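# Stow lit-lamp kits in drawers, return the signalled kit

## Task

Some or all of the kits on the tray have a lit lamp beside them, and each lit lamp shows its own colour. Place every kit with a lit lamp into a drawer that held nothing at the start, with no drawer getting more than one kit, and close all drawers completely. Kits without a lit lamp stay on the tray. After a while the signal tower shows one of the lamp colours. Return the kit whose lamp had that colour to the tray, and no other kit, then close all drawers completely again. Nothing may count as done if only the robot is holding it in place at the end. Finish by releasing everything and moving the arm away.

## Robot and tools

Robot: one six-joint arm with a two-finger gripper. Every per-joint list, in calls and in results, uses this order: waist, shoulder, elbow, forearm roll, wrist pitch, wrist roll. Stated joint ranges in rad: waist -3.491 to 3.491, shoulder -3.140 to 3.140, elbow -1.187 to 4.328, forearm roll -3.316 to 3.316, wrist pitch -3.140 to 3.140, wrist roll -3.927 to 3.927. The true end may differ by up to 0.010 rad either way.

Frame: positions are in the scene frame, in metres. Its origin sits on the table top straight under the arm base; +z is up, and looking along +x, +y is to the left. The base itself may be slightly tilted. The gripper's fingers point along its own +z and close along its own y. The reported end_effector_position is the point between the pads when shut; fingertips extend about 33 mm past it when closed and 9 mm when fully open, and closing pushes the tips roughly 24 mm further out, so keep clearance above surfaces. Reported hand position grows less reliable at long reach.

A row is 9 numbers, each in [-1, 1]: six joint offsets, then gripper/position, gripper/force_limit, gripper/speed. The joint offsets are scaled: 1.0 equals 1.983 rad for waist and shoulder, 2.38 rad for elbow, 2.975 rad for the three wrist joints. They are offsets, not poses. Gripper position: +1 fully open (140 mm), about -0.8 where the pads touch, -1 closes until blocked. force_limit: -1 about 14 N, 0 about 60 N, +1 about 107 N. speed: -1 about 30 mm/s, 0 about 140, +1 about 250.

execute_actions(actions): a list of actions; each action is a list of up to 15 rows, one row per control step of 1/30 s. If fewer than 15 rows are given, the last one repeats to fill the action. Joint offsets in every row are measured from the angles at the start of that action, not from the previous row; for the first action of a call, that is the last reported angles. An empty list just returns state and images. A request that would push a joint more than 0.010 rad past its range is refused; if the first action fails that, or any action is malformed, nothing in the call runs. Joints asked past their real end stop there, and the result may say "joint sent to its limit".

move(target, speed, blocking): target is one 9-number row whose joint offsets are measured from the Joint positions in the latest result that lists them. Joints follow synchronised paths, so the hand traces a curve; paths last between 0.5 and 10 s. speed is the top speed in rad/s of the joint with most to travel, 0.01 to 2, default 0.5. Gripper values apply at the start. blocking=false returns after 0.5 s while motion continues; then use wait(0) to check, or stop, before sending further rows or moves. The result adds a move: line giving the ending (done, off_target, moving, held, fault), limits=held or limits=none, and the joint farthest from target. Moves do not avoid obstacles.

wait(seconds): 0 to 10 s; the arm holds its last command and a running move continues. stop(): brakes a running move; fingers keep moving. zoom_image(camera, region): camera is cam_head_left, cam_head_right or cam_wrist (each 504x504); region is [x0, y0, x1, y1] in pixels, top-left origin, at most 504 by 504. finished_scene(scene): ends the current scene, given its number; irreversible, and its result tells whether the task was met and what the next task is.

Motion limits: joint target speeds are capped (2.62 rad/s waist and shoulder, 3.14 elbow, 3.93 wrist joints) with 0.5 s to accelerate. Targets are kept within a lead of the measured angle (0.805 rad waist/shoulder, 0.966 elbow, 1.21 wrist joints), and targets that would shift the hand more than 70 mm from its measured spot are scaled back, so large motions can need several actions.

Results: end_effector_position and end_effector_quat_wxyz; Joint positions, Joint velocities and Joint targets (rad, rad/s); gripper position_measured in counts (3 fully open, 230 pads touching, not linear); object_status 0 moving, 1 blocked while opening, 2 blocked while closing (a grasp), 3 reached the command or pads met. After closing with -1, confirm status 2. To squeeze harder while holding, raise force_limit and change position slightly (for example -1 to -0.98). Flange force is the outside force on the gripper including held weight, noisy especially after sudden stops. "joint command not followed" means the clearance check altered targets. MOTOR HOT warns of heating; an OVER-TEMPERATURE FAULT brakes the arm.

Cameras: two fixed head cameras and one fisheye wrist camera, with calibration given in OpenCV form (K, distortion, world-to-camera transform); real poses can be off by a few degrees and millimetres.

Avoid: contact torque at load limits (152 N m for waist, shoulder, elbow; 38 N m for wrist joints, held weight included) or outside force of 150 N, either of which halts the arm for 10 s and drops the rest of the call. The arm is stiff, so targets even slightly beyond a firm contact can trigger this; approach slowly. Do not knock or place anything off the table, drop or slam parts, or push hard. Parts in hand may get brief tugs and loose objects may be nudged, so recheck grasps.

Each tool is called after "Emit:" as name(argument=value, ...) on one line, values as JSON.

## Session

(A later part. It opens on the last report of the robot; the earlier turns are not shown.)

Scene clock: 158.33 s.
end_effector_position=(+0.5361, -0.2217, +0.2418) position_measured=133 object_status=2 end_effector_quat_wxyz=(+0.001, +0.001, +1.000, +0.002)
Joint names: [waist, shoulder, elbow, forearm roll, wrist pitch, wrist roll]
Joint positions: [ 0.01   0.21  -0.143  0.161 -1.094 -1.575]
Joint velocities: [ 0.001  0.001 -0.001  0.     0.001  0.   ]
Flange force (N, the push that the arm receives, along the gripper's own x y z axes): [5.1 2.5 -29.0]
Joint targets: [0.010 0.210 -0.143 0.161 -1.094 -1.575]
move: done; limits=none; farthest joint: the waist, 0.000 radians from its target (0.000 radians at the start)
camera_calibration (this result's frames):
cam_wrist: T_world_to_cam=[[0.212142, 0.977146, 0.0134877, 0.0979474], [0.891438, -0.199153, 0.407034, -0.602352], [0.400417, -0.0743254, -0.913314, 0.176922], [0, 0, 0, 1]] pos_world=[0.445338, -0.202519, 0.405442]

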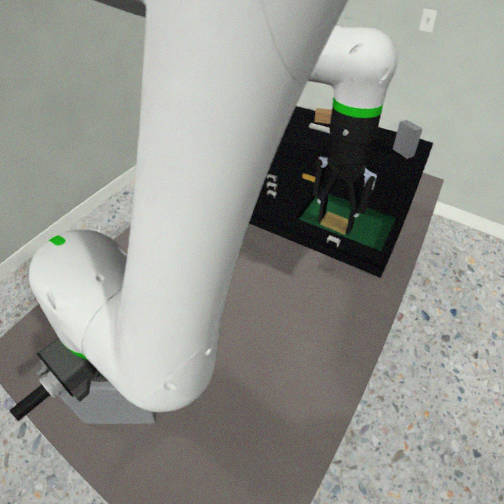

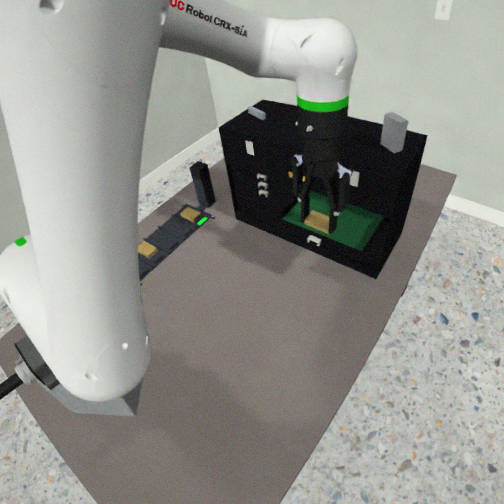

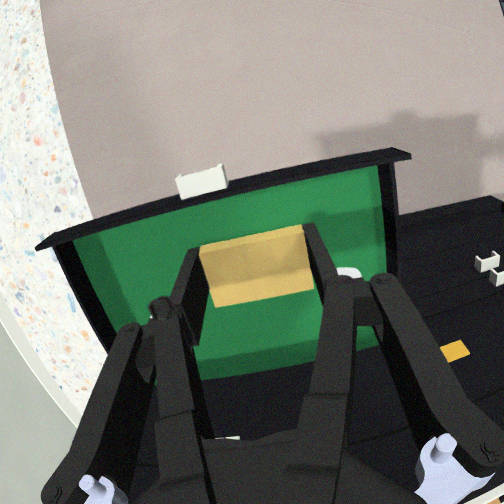

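Emit:
move(target=[0,0,0,0,0,0,0.7,0,0])

Emit:
move(target=[0,-0.2592,0,0,-0.1728,0,0.7,0,0], speed=0.6)

Emit:
move(target=[-0.1029,0,-0.4034,0.0323,0.4867,0.0064,0.7,0,0], speed=1.0)

Emit:
move(target=[0,0,0,0,0.12,0,0.7,0,0], speed=0.4)

Emit:
move(target=[0,0,0,0,0,0,-1,-0.5,0.5])

Emit:
move(target=[0.003,0.1175,0.0512,0,0.0672,0,-1,-0.5,0], speed=0.25)

Emit:
move(target=[0.0155,0.0741,0.0679,0,0,0,-1,-0.5,0], speed=0.15)

Emit:
move(target=[0,0,0,0,0,0,0.4,0,0.5])

Emit:
move(target=[-0.0155,-0.13,-0.09,0,-0.0336,0,0.4,0,0], speed=0.4)

Scene clock: 168.03 s.
end_effector_position=(+0.5361, -0.2217, +0.2418) position_measured=41 object_status=3 end_effector_quat_wxyz=(+0.001, +0.001, +1.000, +0.002)
Joint names: [waist, shoulder, elbow, forearm roll, wrist pitch, wrist roll]
Joint positions: [ 0.01   0.21  -0.143  0.161 -1.094 -1.575]
Joint velocities: [ 0.001 -0.     0.    -0.     0.     0.001]
Flange force (N, the push that the arm receives, along the gripper's own x y z axes): [6.7 5.5 1.8]
Joint targets: [0.010 0.210 -0.143 0.161 -1.094 -1.575]
move: done; limits=none; farthest joint: the waist, 0.000 radians from its target (0.000 radians at the start)
camera_calibration (this result's frames):
cam_wrist: T_world_to_cam=[[0.21214, 0.977146, 0.0134866, 0.0979483], [0.891443, -0.199152, 0.407023, -0.602344], [0.400407, -0.0743235, -0.913318, 0.176927], [0, 0, 0, 1]] pos_world=[0.445334, -0.202518, 0.405438]

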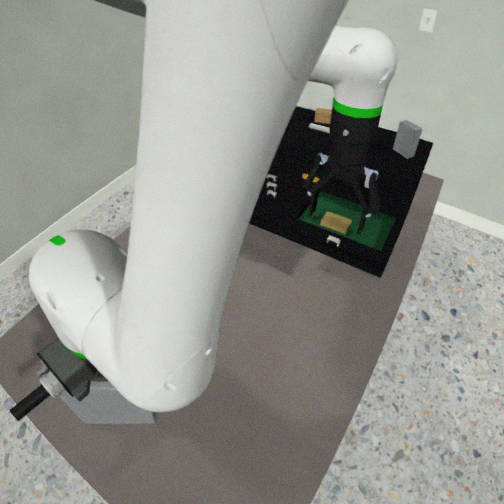

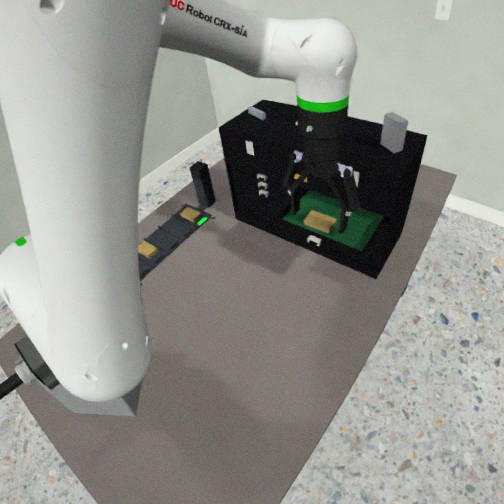

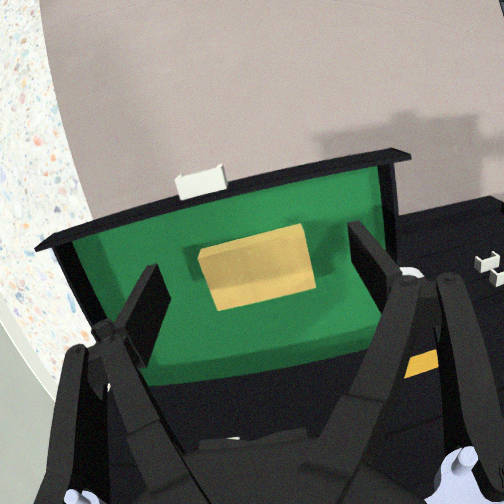

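Scene clock: 169.37 s.
end_effector_position=(+0.3617, -0.2498, +0.4714) position_measured=41 object_status=3 end_effector_quat_wxyz=(-0.002, +0.041, +0.999, -0.007)
Joint names: [waist, shoulder, elbow, forearm roll, wrist pitch, wrist roll]
Joint positions: [ 0.01  -0.304 -0.143  0.161 -1.608 -1.575]
Joint velocities: [-0.    -0.002  0.     0.    -0.001  0.   ]
Flange force (N, the push that the arm receives, along the gripper's own x y z axes): [6.0 8.1 5.0]
Joint targets: [0.010 -0.304 -0.143 0.161 -1.608 -1.575]
move: done; limits=none; farthest joint: the waist, 0.000 radians from its target (0.000 radians at the start)
camera_calibration (this result's frames):
cam_wrist: T_world_to_cam=[[0.28925, 0.957239, -0.00523041, 0.135318], [0.875767, -0.262418, 0.405178, -0.555156], [0.38648, -0.121778, -0.914223, 0.447943], [0, 0, 0, 1]] pos_world=[0.273925, -0.220664, 0.635164]

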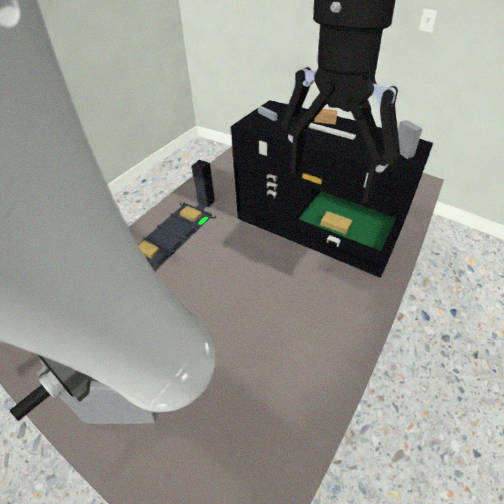

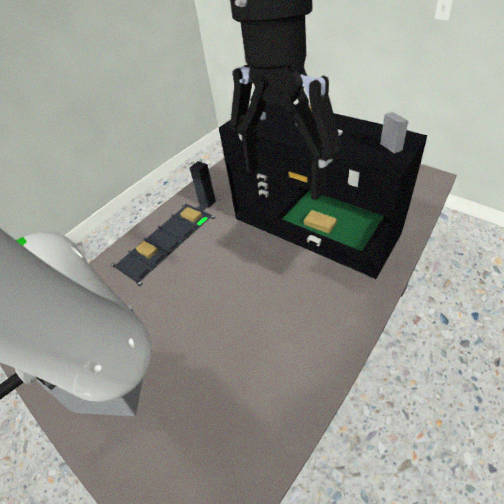

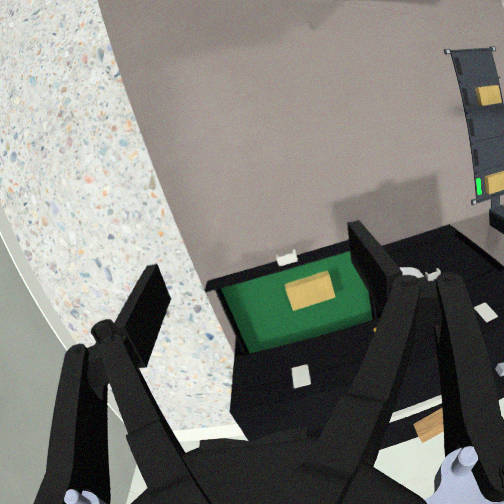

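Scene clock: 171.37 s.
end_effector_position=(+0.3511, -0.2363, +0.1527) position_measured=41 object_status=3 end_effector_quat_wxyz=(+0.231, +0.021, +0.973, -0.025)
Joint names: [waist, shoulder, elbow, forearm roll, wrist pitch, wrist roll]
Joint positions: [-0.194 -0.304 -1.103  0.257 -0.161 -1.556]
Joint velocities: [-0.001 -0.    -0.001  0.     0.001  0.   ]
Flange force (N, the push that the arm receives, along the gripper's own x y z axes): no reading
Joint targets: [-0.194 -0.304 -1.103 0.257 -0.160 -1.556]
move: done; limits=none; farthest joint: the waist, 0.000 radians from its target (0.204 radians at the start)
camera_calibration (this result's frames):
cam_wrist: T_world_to_cam=[[0.236016, 0.969581, 0.0648698, 0.134658], [0.605397, -0.198927, 0.770664, -0.359094], [0.760125, -0.142617, -0.633932, -0.0165468], [0, 0, 0, 1]] pos_world=[0.19819, -0.204356, 0.257516]

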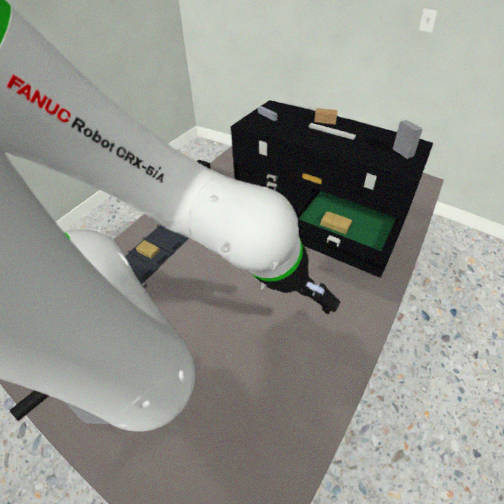

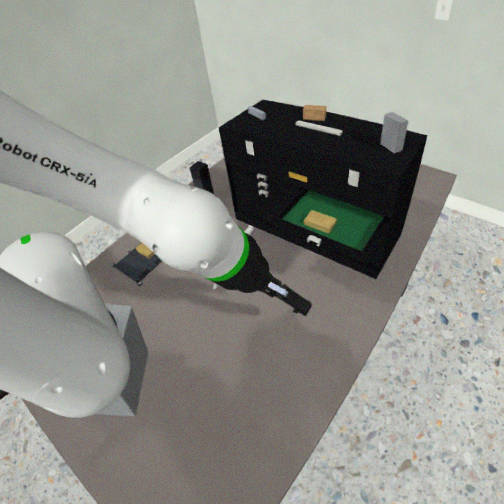

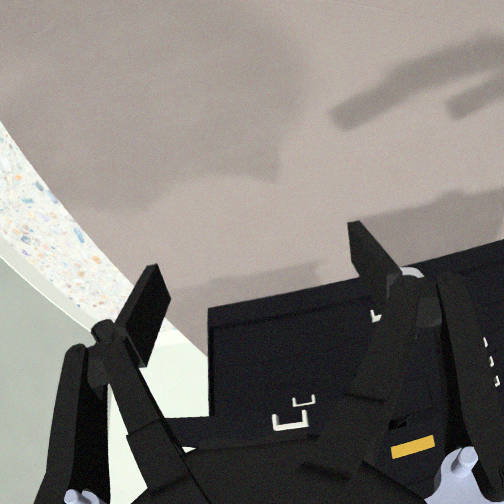

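Scene clock: 172.70 s.
end_effector_position=(+0.4521, -0.2406, +0.2288) position_measured=41 object_status=3 end_effector_quat_wxyz=(+0.399, +0.017, +0.916, -0.031)
Joint names: [waist, shoulder, elbow, forearm roll, wrist pitch, wrist roll]
Joint positions: [-0.194 -0.304 -1.103  0.257  0.196 -1.556]
Joint velocities: [ 0.     0.001  0.    -0.     0.     0.001]
Flange force (N, the push that the arm receives, along the gripper's own x y z axes): no reading
Joint targets: [-0.194 -0.304 -1.103 0.257 0.196 -1.556]
move: done; limits=none; farthest joint: the waist, 0.000 radians from its target (0.000 radians at the start)
camera_calibration (this result's frames):
cam_wrist: T_world_to_cam=[[0.191932, 0.974219, 0.118569, 0.118817], [0.30012, -0.173292, 0.938029, -0.373888], [0.934393, -0.144453, -0.325643, -0.195487], [0, 0, 0, 1]] pos_world=[0.272069, -0.208784, 0.272971]

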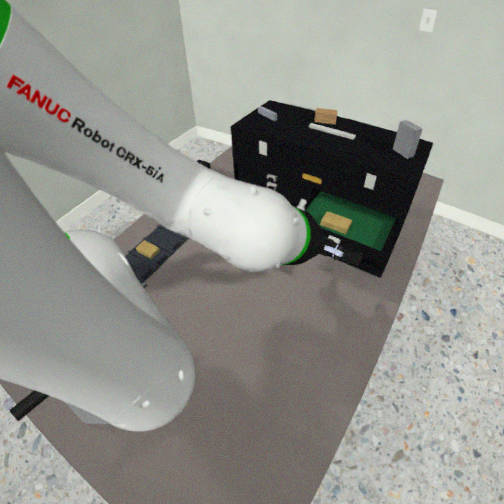

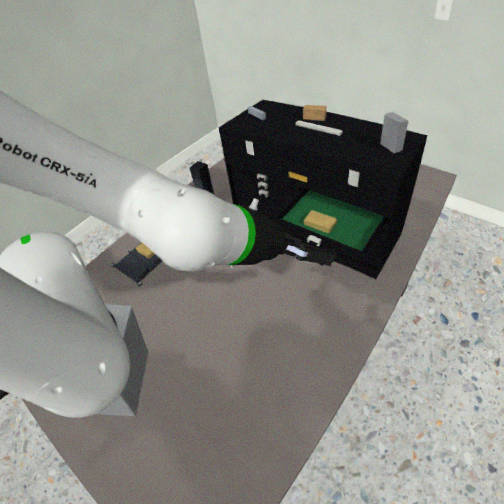

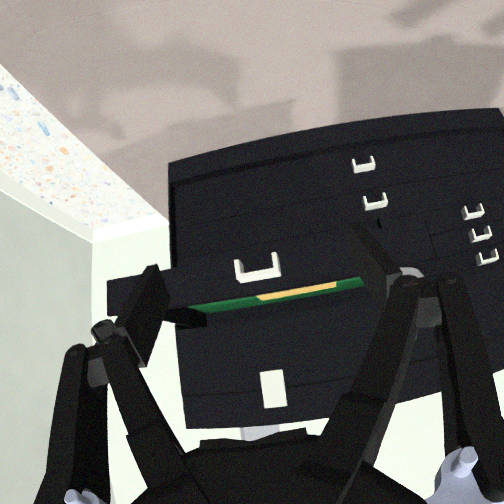

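Scene clock: 173.40 s.
end_effector_position=(+0.4521, -0.2406, +0.2288) position_measured=191 object_status=2 end_effector_quat_wxyz=(+0.399, +0.017, +0.916, -0.031)
Joint names: [waist, shoulder, elbow, forearm roll, wrist pitch, wrist roll]
Joint positions: [-0.194 -0.304 -1.103  0.257  0.197 -1.556]
Joint velocities: [ 0.002  0.002 -0.     0.     0.     0.   ]
Flange force (N, the push that the arm receives, along the gripper's own x y z axes): no reading
Joint targets: [-0.194 -0.304 -1.103 0.257 0.196 -1.556]
move: done; limits=none; farthest joint: the wrist pitch, 0.001 radians from its target (0.000 radians at the start)
camera_calibration (this result's frames):
cam_wrist: T_world_to_cam=[[0.191925, 0.97422, 0.118576, 0.118815], [0.300071, -0.173288, 0.938045, -0.373886], [0.93441, -0.144453, -0.325593, -0.195514], [0, 0, 0, 1]] pos_world=[0.272079, -0.208785, 0.272975]

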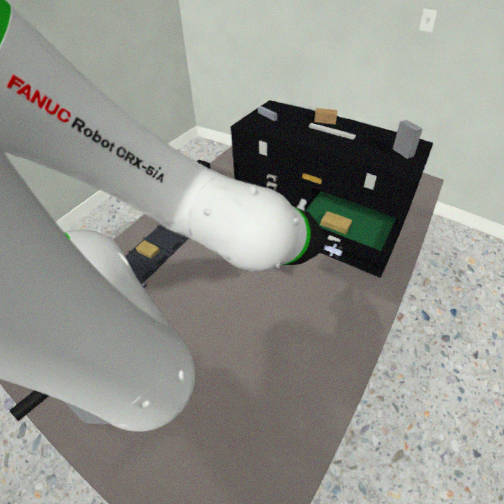

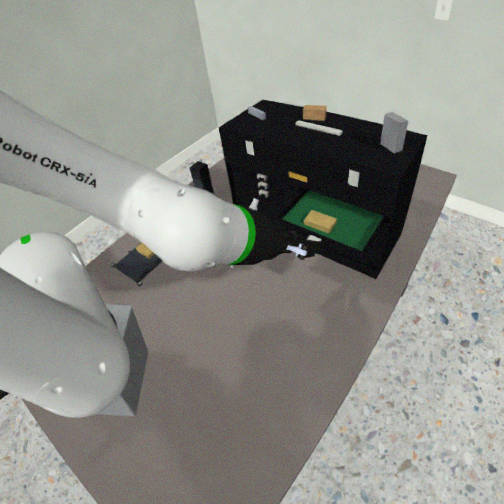

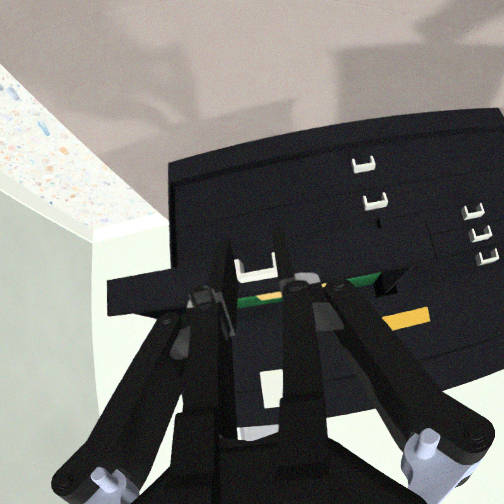

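Scene clock: 174.70 s.
end_effector_position=(+0.5309, -0.2412, +0.2290) position_measured=191 object_status=2 end_effector_quat_wxyz=(+0.442, +0.012, +0.897, -0.017)
Joint names: [waist, shoulder, elbow, forearm roll, wrist pitch, wrist roll]
Joint positions: [-0.188 -0.071 -0.981  0.257  0.396 -1.556]
Joint velocities: [0.    0.001 0.    0.    0.    0.001]
Flange force (N, the push that the arm receives, along the gripper's own x y z axes): no reading
Joint targets: [-0.188 -0.071 -0.981 0.257 0.396 -1.556]
move: done; limits=none; farthest joint: the waist, 0.000 radians from its target (0.006 radians at the start)
camera_calibration (this result's frames):
cam_wrist: T_world_to_cam=[[0.15668, 0.975608, 0.153754, 0.115276], [0.214638, -0.185591, 0.958899, -0.360209], [0.964045, -0.117239, -0.238481, -0.298238], [0, 0, 0, 1]] pos_world=[0.346767, -0.21428, 0.256556]

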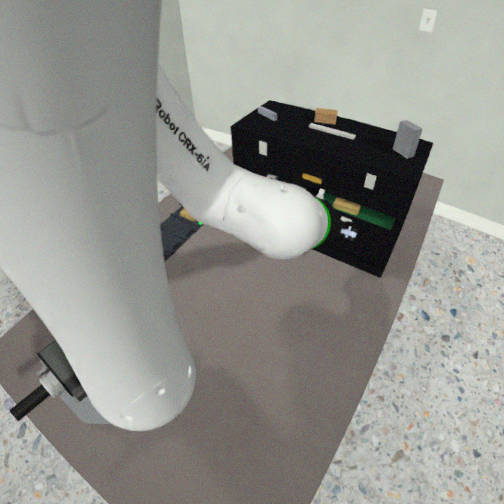

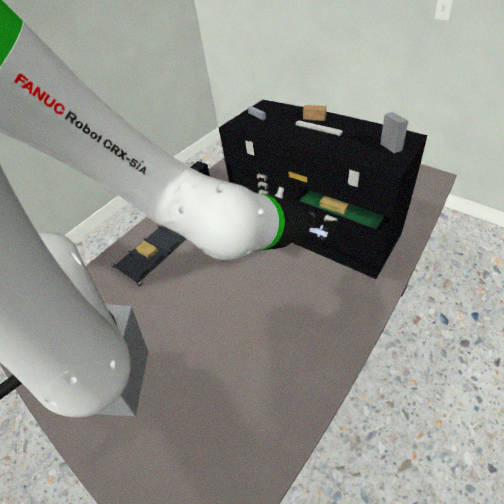

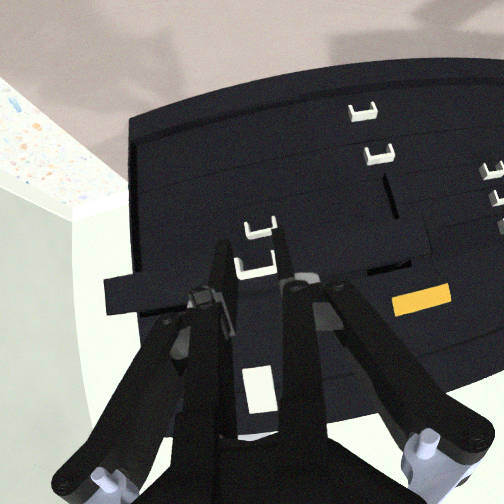

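Scene clock: 176.13 s.
end_effector_position=(+0.6040, -0.2411, +0.2294) position_measured=191 object_status=2 end_effector_quat_wxyz=(+0.451, -0.001, +0.892, -0.010)
Joint names: [waist, shoulder, elbow, forearm roll, wrist pitch, wrist roll]
Joint positions: [-0.157  0.076 -0.82   0.257  0.397 -1.556]
Joint velocities: [ 0.     0.001  0.001  0.    -0.001 -0.001]
Flange force (N, the push that the arm receives, along the gripper's own x y z axes): no reading
Joint targets: [-0.157 0.076 -0.820 0.257 0.396 -1.556]
move: done; limits=none; farthest joint: the wrist pitch, 0.001 radians from its target (0.000 radians at the start)
camera_calibration (this result's frames):
cam_wrist: T_world_to_cam=[[0.12604, 0.979634, 0.156306, 0.122477], [0.201592, -0.179568, 0.962869, -0.367758], [0.971326, -0.0898502, -0.220119, -0.370615], [0, 0, 0, 1]] pos_world=[0.418688, -0.21932, 0.253379]

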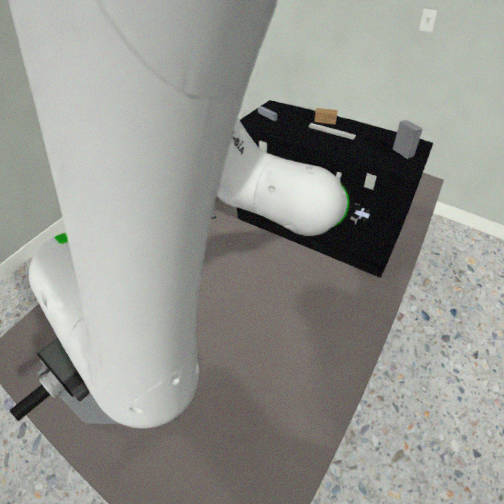

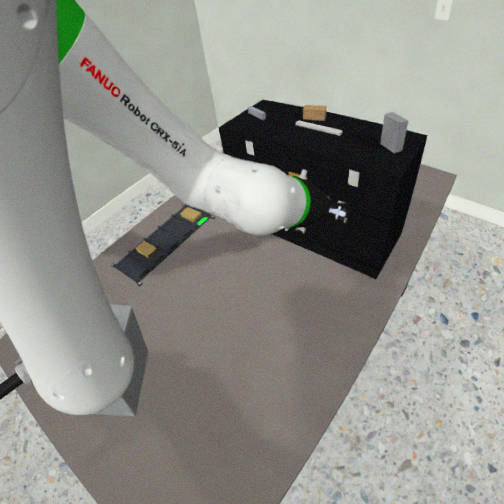

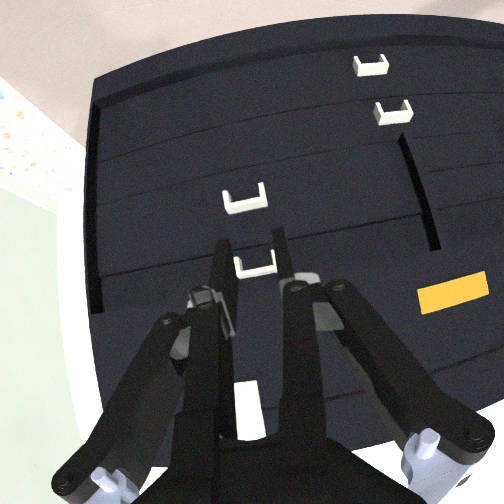

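Scene clock: 176.73 s.
end_effector_position=(+0.6040, -0.2410, +0.2294) position_measured=78 object_status=3 end_effector_quat_wxyz=(+0.451, -0.001, +0.892, -0.010)
Joint names: [waist, shoulder, elbow, forearm roll, wrist pitch, wrist roll]
Joint positions: [-0.157  0.076 -0.82   0.257  0.397 -1.556]
Joint velocities: [ 0.001  0.    -0.     0.    -0.     0.   ]
Flange force (N, the push that the arm receives, along the gripper's own x y z axes): no reading
Joint targets: [-0.157 0.076 -0.820 0.257 0.397 -1.556]
move: done; limits=none; farthest joint: the waist, 0.000 radians from its target (0.000 radians at the start)
camera_calibration (this result's frames):
cam_wrist: T_world_to_cam=[[0.125882, 0.979651, 0.156326, 0.122477], [0.201544, -0.179548, 0.962883, -0.367755], [0.971357, -0.0897034, -0.220044, -0.37067], [0, 0, 0, 1]] pos_world=[0.418754, -0.219265, 0.253395]

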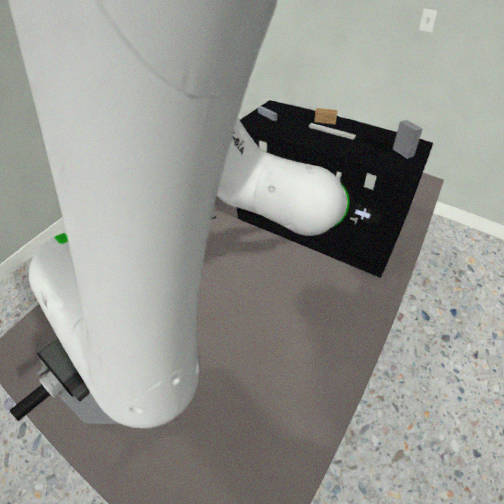

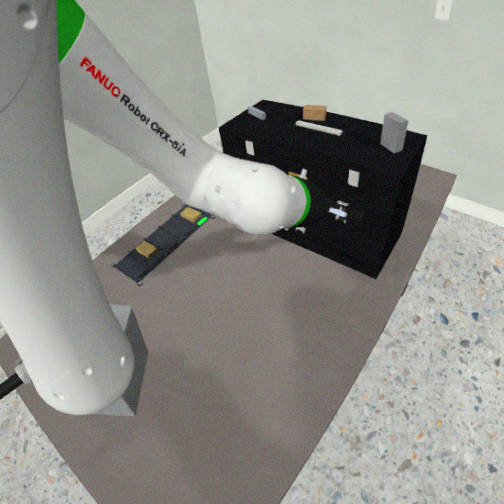

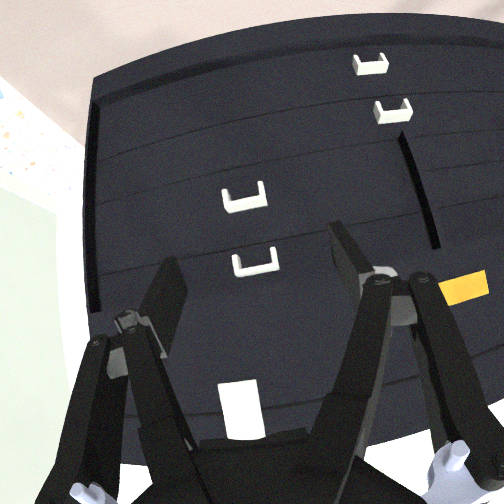

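Scene clock: 177.80 s.
end_effector_position=(+0.4965, -0.2410, +0.2326) position_measured=78 object_status=3 end_effector_quat_wxyz=(+0.423, +0.013, +0.906, -0.023)
Joint names: [waist, shoulder, elbow, forearm roll, wrist pitch, wrist roll]
Joint positions: [-0.188 -0.182 -1.034  0.257  0.297 -1.556]
Joint velocities: [-0.001 -0.    -0.001 -0.    -0.     0.   ]
Flange force (N, the push that the arm receives, along the gripper's own x y z axes): no reading
Joint targets: [-0.188 -0.182 -1.034 0.257 0.297 -1.556]
move: done; limits=none; farthest joint: the waist, 0.000 radians from its target (0.031 radians at the start)
camera_calibration (this result's frames):
cam_wrist: T_world_to_cam=[[0.171035, 0.97579, 0.136312, 0.11687], [0.255, -0.177477, 0.950514, -0.372358], [0.951694, -0.127812, -0.279181, -0.251209], [0, 0, 0, 1]] pos_world=[0.314037, -0.212233, 0.267868]

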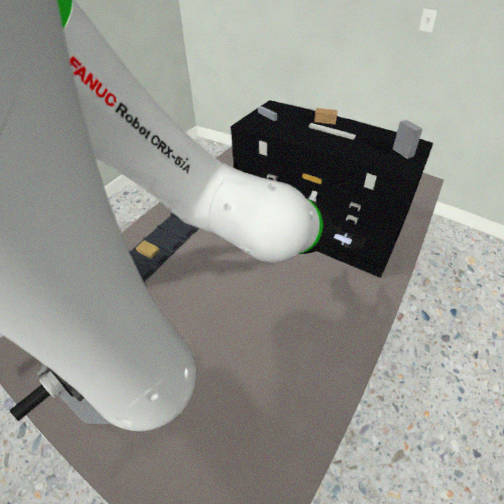

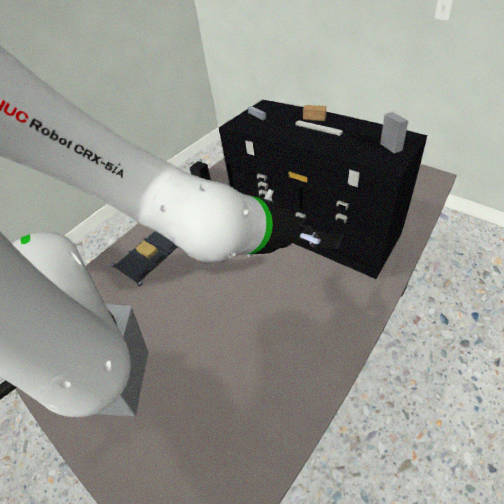

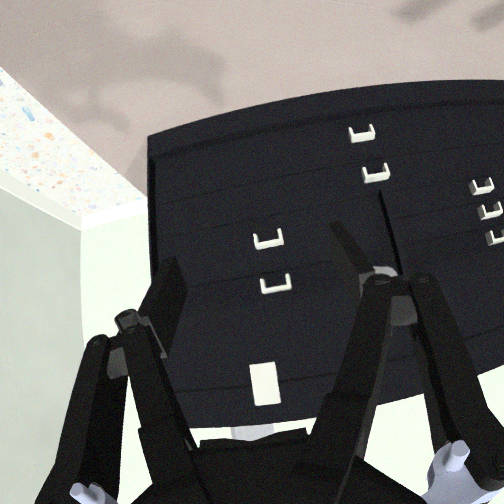

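Emit:
move(target=[-0.006,0.113,0.0378,0,0.0333,0,0.4,0,0], speed=0.4)

Emit:
move(target=[0.0156,0.065,0.0647,0,0,0,0.4,0,0], speed=0.2)

Scene clock: 185.70 s.
end_effector_position=(+0.5296, -0.2425, +0.1848) position_measured=78 object_status=3 end_effector_quat_wxyz=(+0.408, +0.017, +0.913, -0.009)
Joint names: [waist, shoulder, elbow, forearm roll, wrist pitch, wrist roll]
Joint positions: [-0.2    0.042 -0.944  0.257  0.396 -1.556]
Joint velocities: [-0.     0.     0.001  0.     0.     0.   ]
Flange force (N, the push that the arm receives, along the gripper's own x y z axes): no reading
Joint targets: [-0.200 0.042 -0.944 0.257 0.396 -1.556]
move: done; limits=none; farthest joint: the waist, 0.000 radians from its target (0.012 radians at the start)
camera_calibration (this result's frames):
cam_wrist: T_world_to_cam=[[0.170968, 0.972176, 0.160135, 0.113921], [0.285216, -0.204403, 0.936414, -0.355583], [0.943092, -0.114424, -0.312226, -0.282295], [0, 0, 0, 1]] pos_world=[0.348171, -0.215735, 0.22659]

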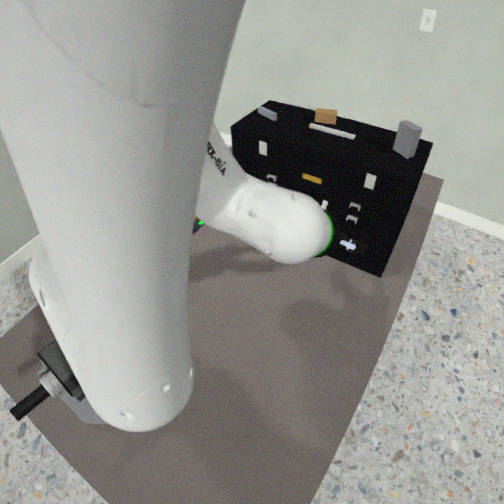

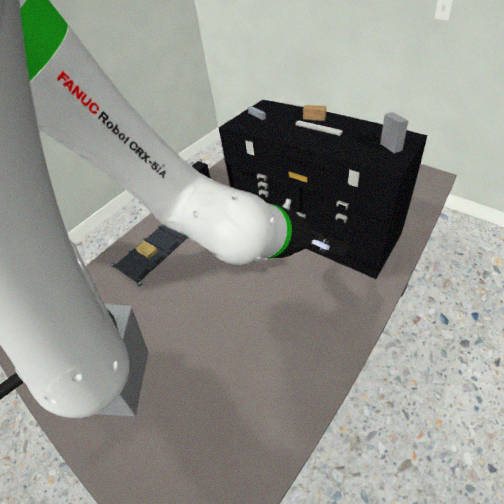

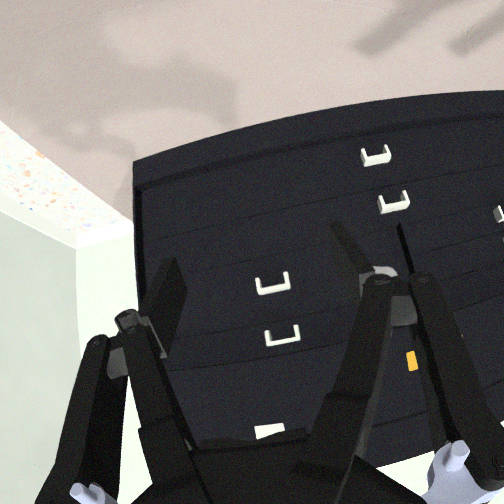

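Scene clock: 186.83 s.
end_effector_position=(+0.6013, -0.2425, +0.1851) position_measured=78 object_status=3 end_effector_quat_wxyz=(+0.422, +0.004, +0.907, -0.005)
Joint names: [waist, shoulder, elbow, forearm roll, wrist pitch, wrist roll]
Joint positions: [-0.169  0.171 -0.79   0.257  0.396 -1.556]
Joint velocities: [-0.    -0.     0.     0.     0.    -0.003]
Flange force (N, the push that the arm receives, along the gripper's own x y z axes): no reading
Joint targets: [-0.169 0.171 -0.790 0.257 0.396 -1.556]
move: done; limits=none; farthest joint: the waist, 0.000 radians from its target (0.031 radians at the start)
camera_calibration (this result's frames):
cam_wrist: T_world_to_cam=[[0.139696, 0.976901, 0.161707, 0.121225], [0.263583, -0.194103, 0.944906, -0.362357], [0.954468, -0.0893761, -0.28461, -0.355716], [0, 0, 0, 1]] pos_world=[0.418096, -0.220552, 0.22155]

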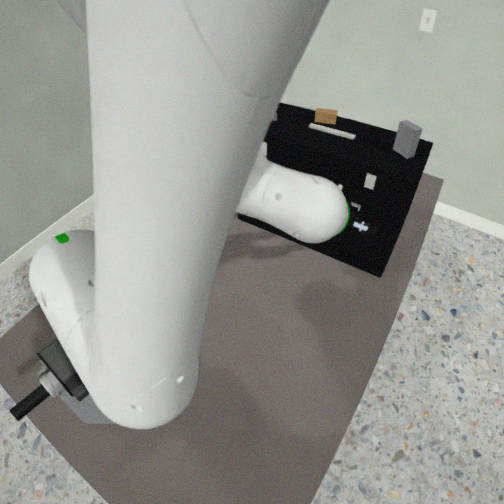

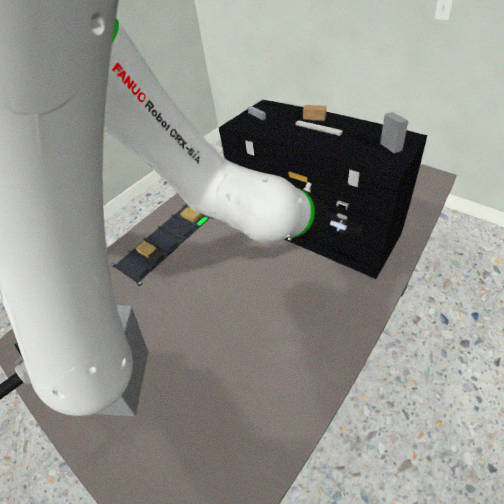

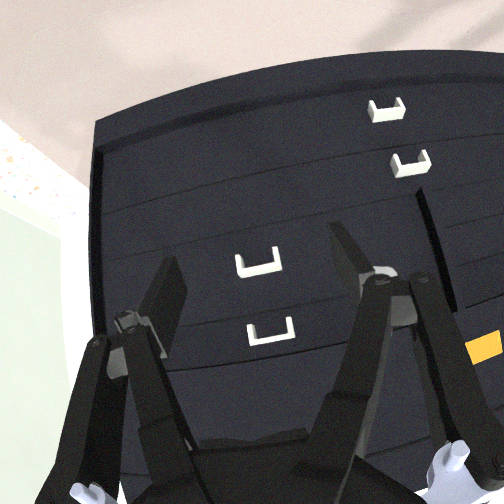

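Emit:
execute_actions(actions=[[[0.0015,0,0,0,0,0,0.4,-0.5,0]],[[0,0,0,0,0,0,-1,-0.5,0]],[[0,0,0,0,0,0,-1,-0.5,0]]])

Scene clock: 203.87 s.
end_effector_position=(+0.6021, -0.2407, +0.1853) position_measured=191 object_status=2 end_effector_quat_wxyz=(+0.422, +0.003, +0.907, -0.004)
Joint names: [waist, shoulder, elbow, forearm roll, wrist pitch, wrist roll]
Joint positions: [-0.166  0.171 -0.79   0.257  0.396 -1.556]
Joint velocities: [ 0.001 -0.001 -0.    -0.    -0.     0.   ]
Flange force (N, the push that the arm receives, along the gripper's own x y z axes): no reading
Flange force at the end of the 1st action (N, along the gripper's axes at the end of the call): no reading
Flange force at the end of the 2nd action (N, along the gripper's axes at the end of the call): no reading
Joint targets: [-0.166 0.171 -0.790 0.257 0.396 -1.556]
camera_calibration (this result's frames):
cam_wrist: T_world_to_cam=[[0.136768, 0.97725, 0.162104, 0.121136], [0.263702, -0.193654, 0.944965, -0.36237], [0.954859, -0.0864935, -0.284188, -0.355839], [0, 0, 0, 1]] pos_world=[0.418766, -0.219333, 0.221666]

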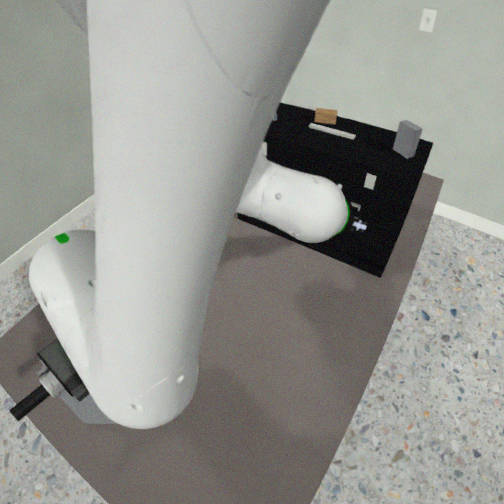

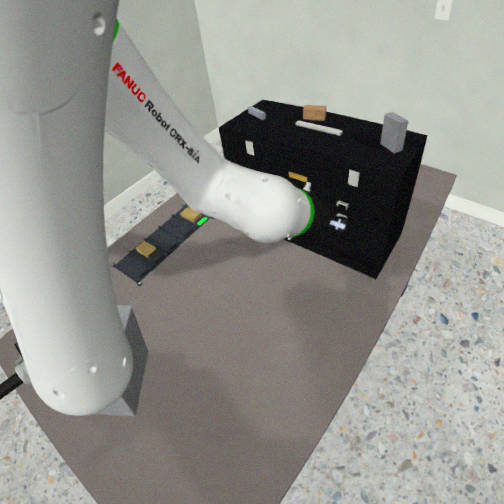

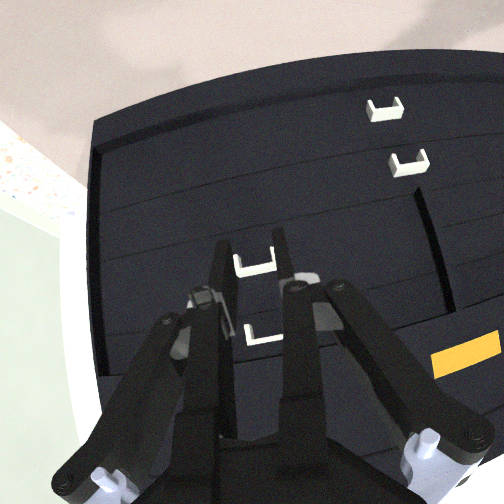

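Emit:
move(target=[-0.0156,-0.065,-0.0647,0,0,0,-1,-0.5,0], speed=0.15)

Emit:
move(target=[-0.004,-0.1024,-0.047,0,-0.0669,0,-1,-0.5,0], speed=0.15)

Scene clock: 207.60 s.
end_effector_position=(+0.5304, -0.2410, +0.1851) position_measured=191 object_status=2 end_effector_quat_wxyz=(+0.409, +0.016, +0.913, -0.008)
Joint names: [waist, shoulder, elbow, forearm roll, wrist pitch, wrist roll]
Joint positions: [-0.197  0.042 -0.944  0.257  0.396 -1.556]
Joint velocities: [-0.001  0.    -0.001 -0.001  0.     0.   ]
Flange force (N, the push that the arm receives, along the gripper's own x y z axes): no reading
Joint targets: [-0.197 0.042 -0.944 0.257 0.396 -1.556]
move: done; limits=none; farthest joint: the waist, 0.000 radians from its target (0.031 radians at the start)
camera_calibration (this result's frames):
cam_wrist: T_world_to_cam=[[0.16802, 0.972623, 0.16054, 0.113847], [0.285142, -0.203845, 0.936558, -0.355592], [0.943644, -0.111584, -0.311585, -0.282545], [0, 0, 0, 1]] pos_world=[0.348887, -0.214744, 0.226718]

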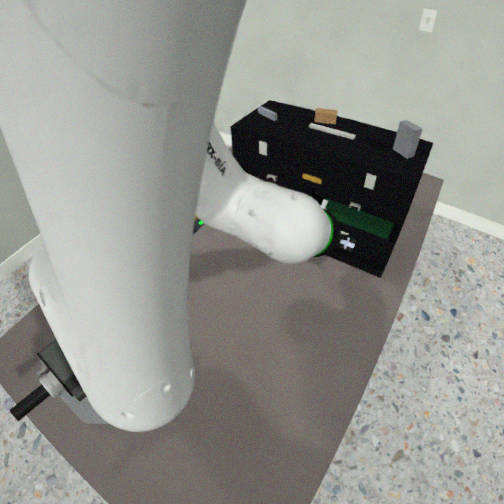

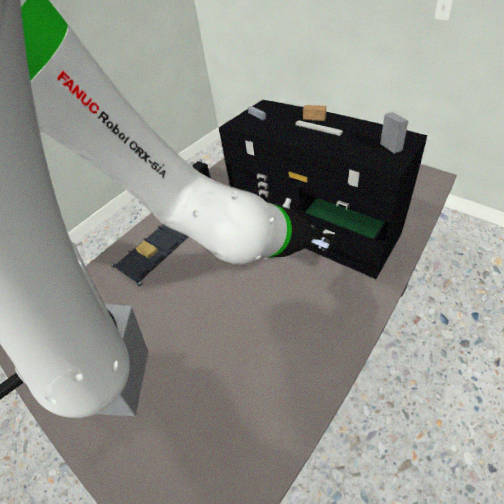

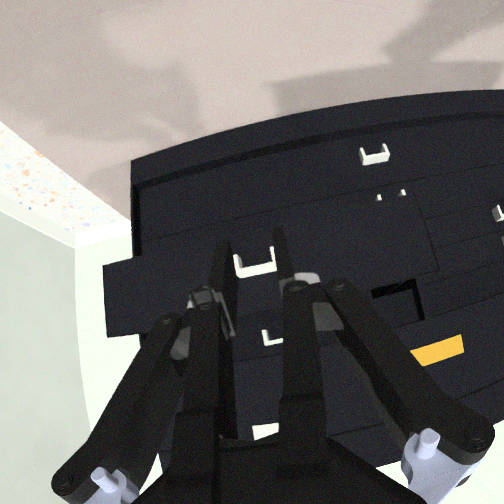

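Scene clock: 209.30 s.
end_effector_position=(+0.4520, -0.2408, +0.1852) position_measured=191 object_status=2 end_effector_quat_wxyz=(+0.357, +0.020, +0.934, -0.020)
Joint names: [waist, shoulder, elbow, forearm roll, wrist pitch, wrist roll]
Joint positions: [-0.205 -0.161 -1.055  0.257  0.197 -1.556]
Joint velocities: [ 0.    -0.001 -0.001  0.001 -0.001  0.001]
Flange force (N, the push that the arm receives, along the gripper's own x y z axes): no reading
Joint targets: [-0.205 -0.161 -1.056 0.257 0.197 -1.556]
move: done; limits=none; farthest joint: the waist, 0.000 radians from its target (0.008 radians at the start)
camera_calibration (this result's frames):
cam_wrist: T_world_to_cam=[[0.202493, 0.971316, 0.124665, 0.11757], [0.385229, -0.196047, 0.901756, -0.370156], [0.90033, -0.134575, -0.413878, -0.175499], [0, 0, 0, 1]] pos_world=[0.276795, -0.210383, 0.246498]

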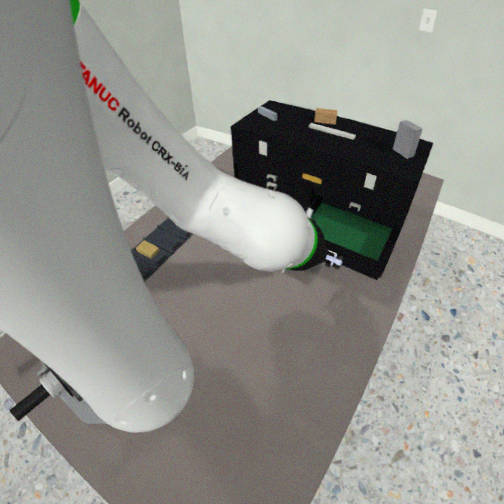

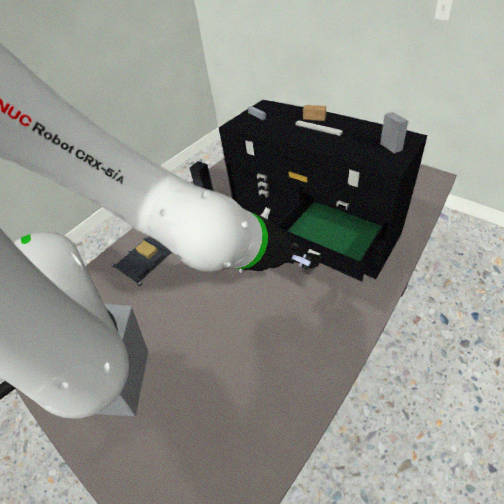

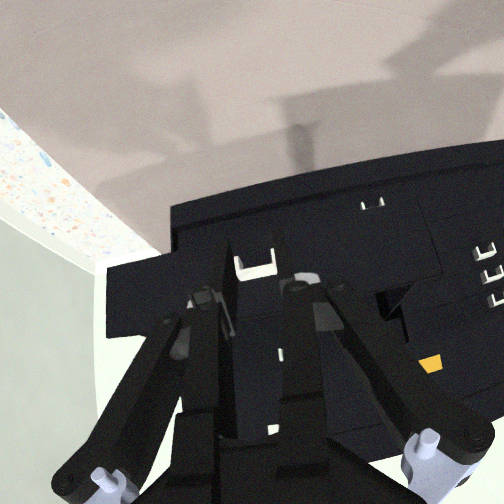

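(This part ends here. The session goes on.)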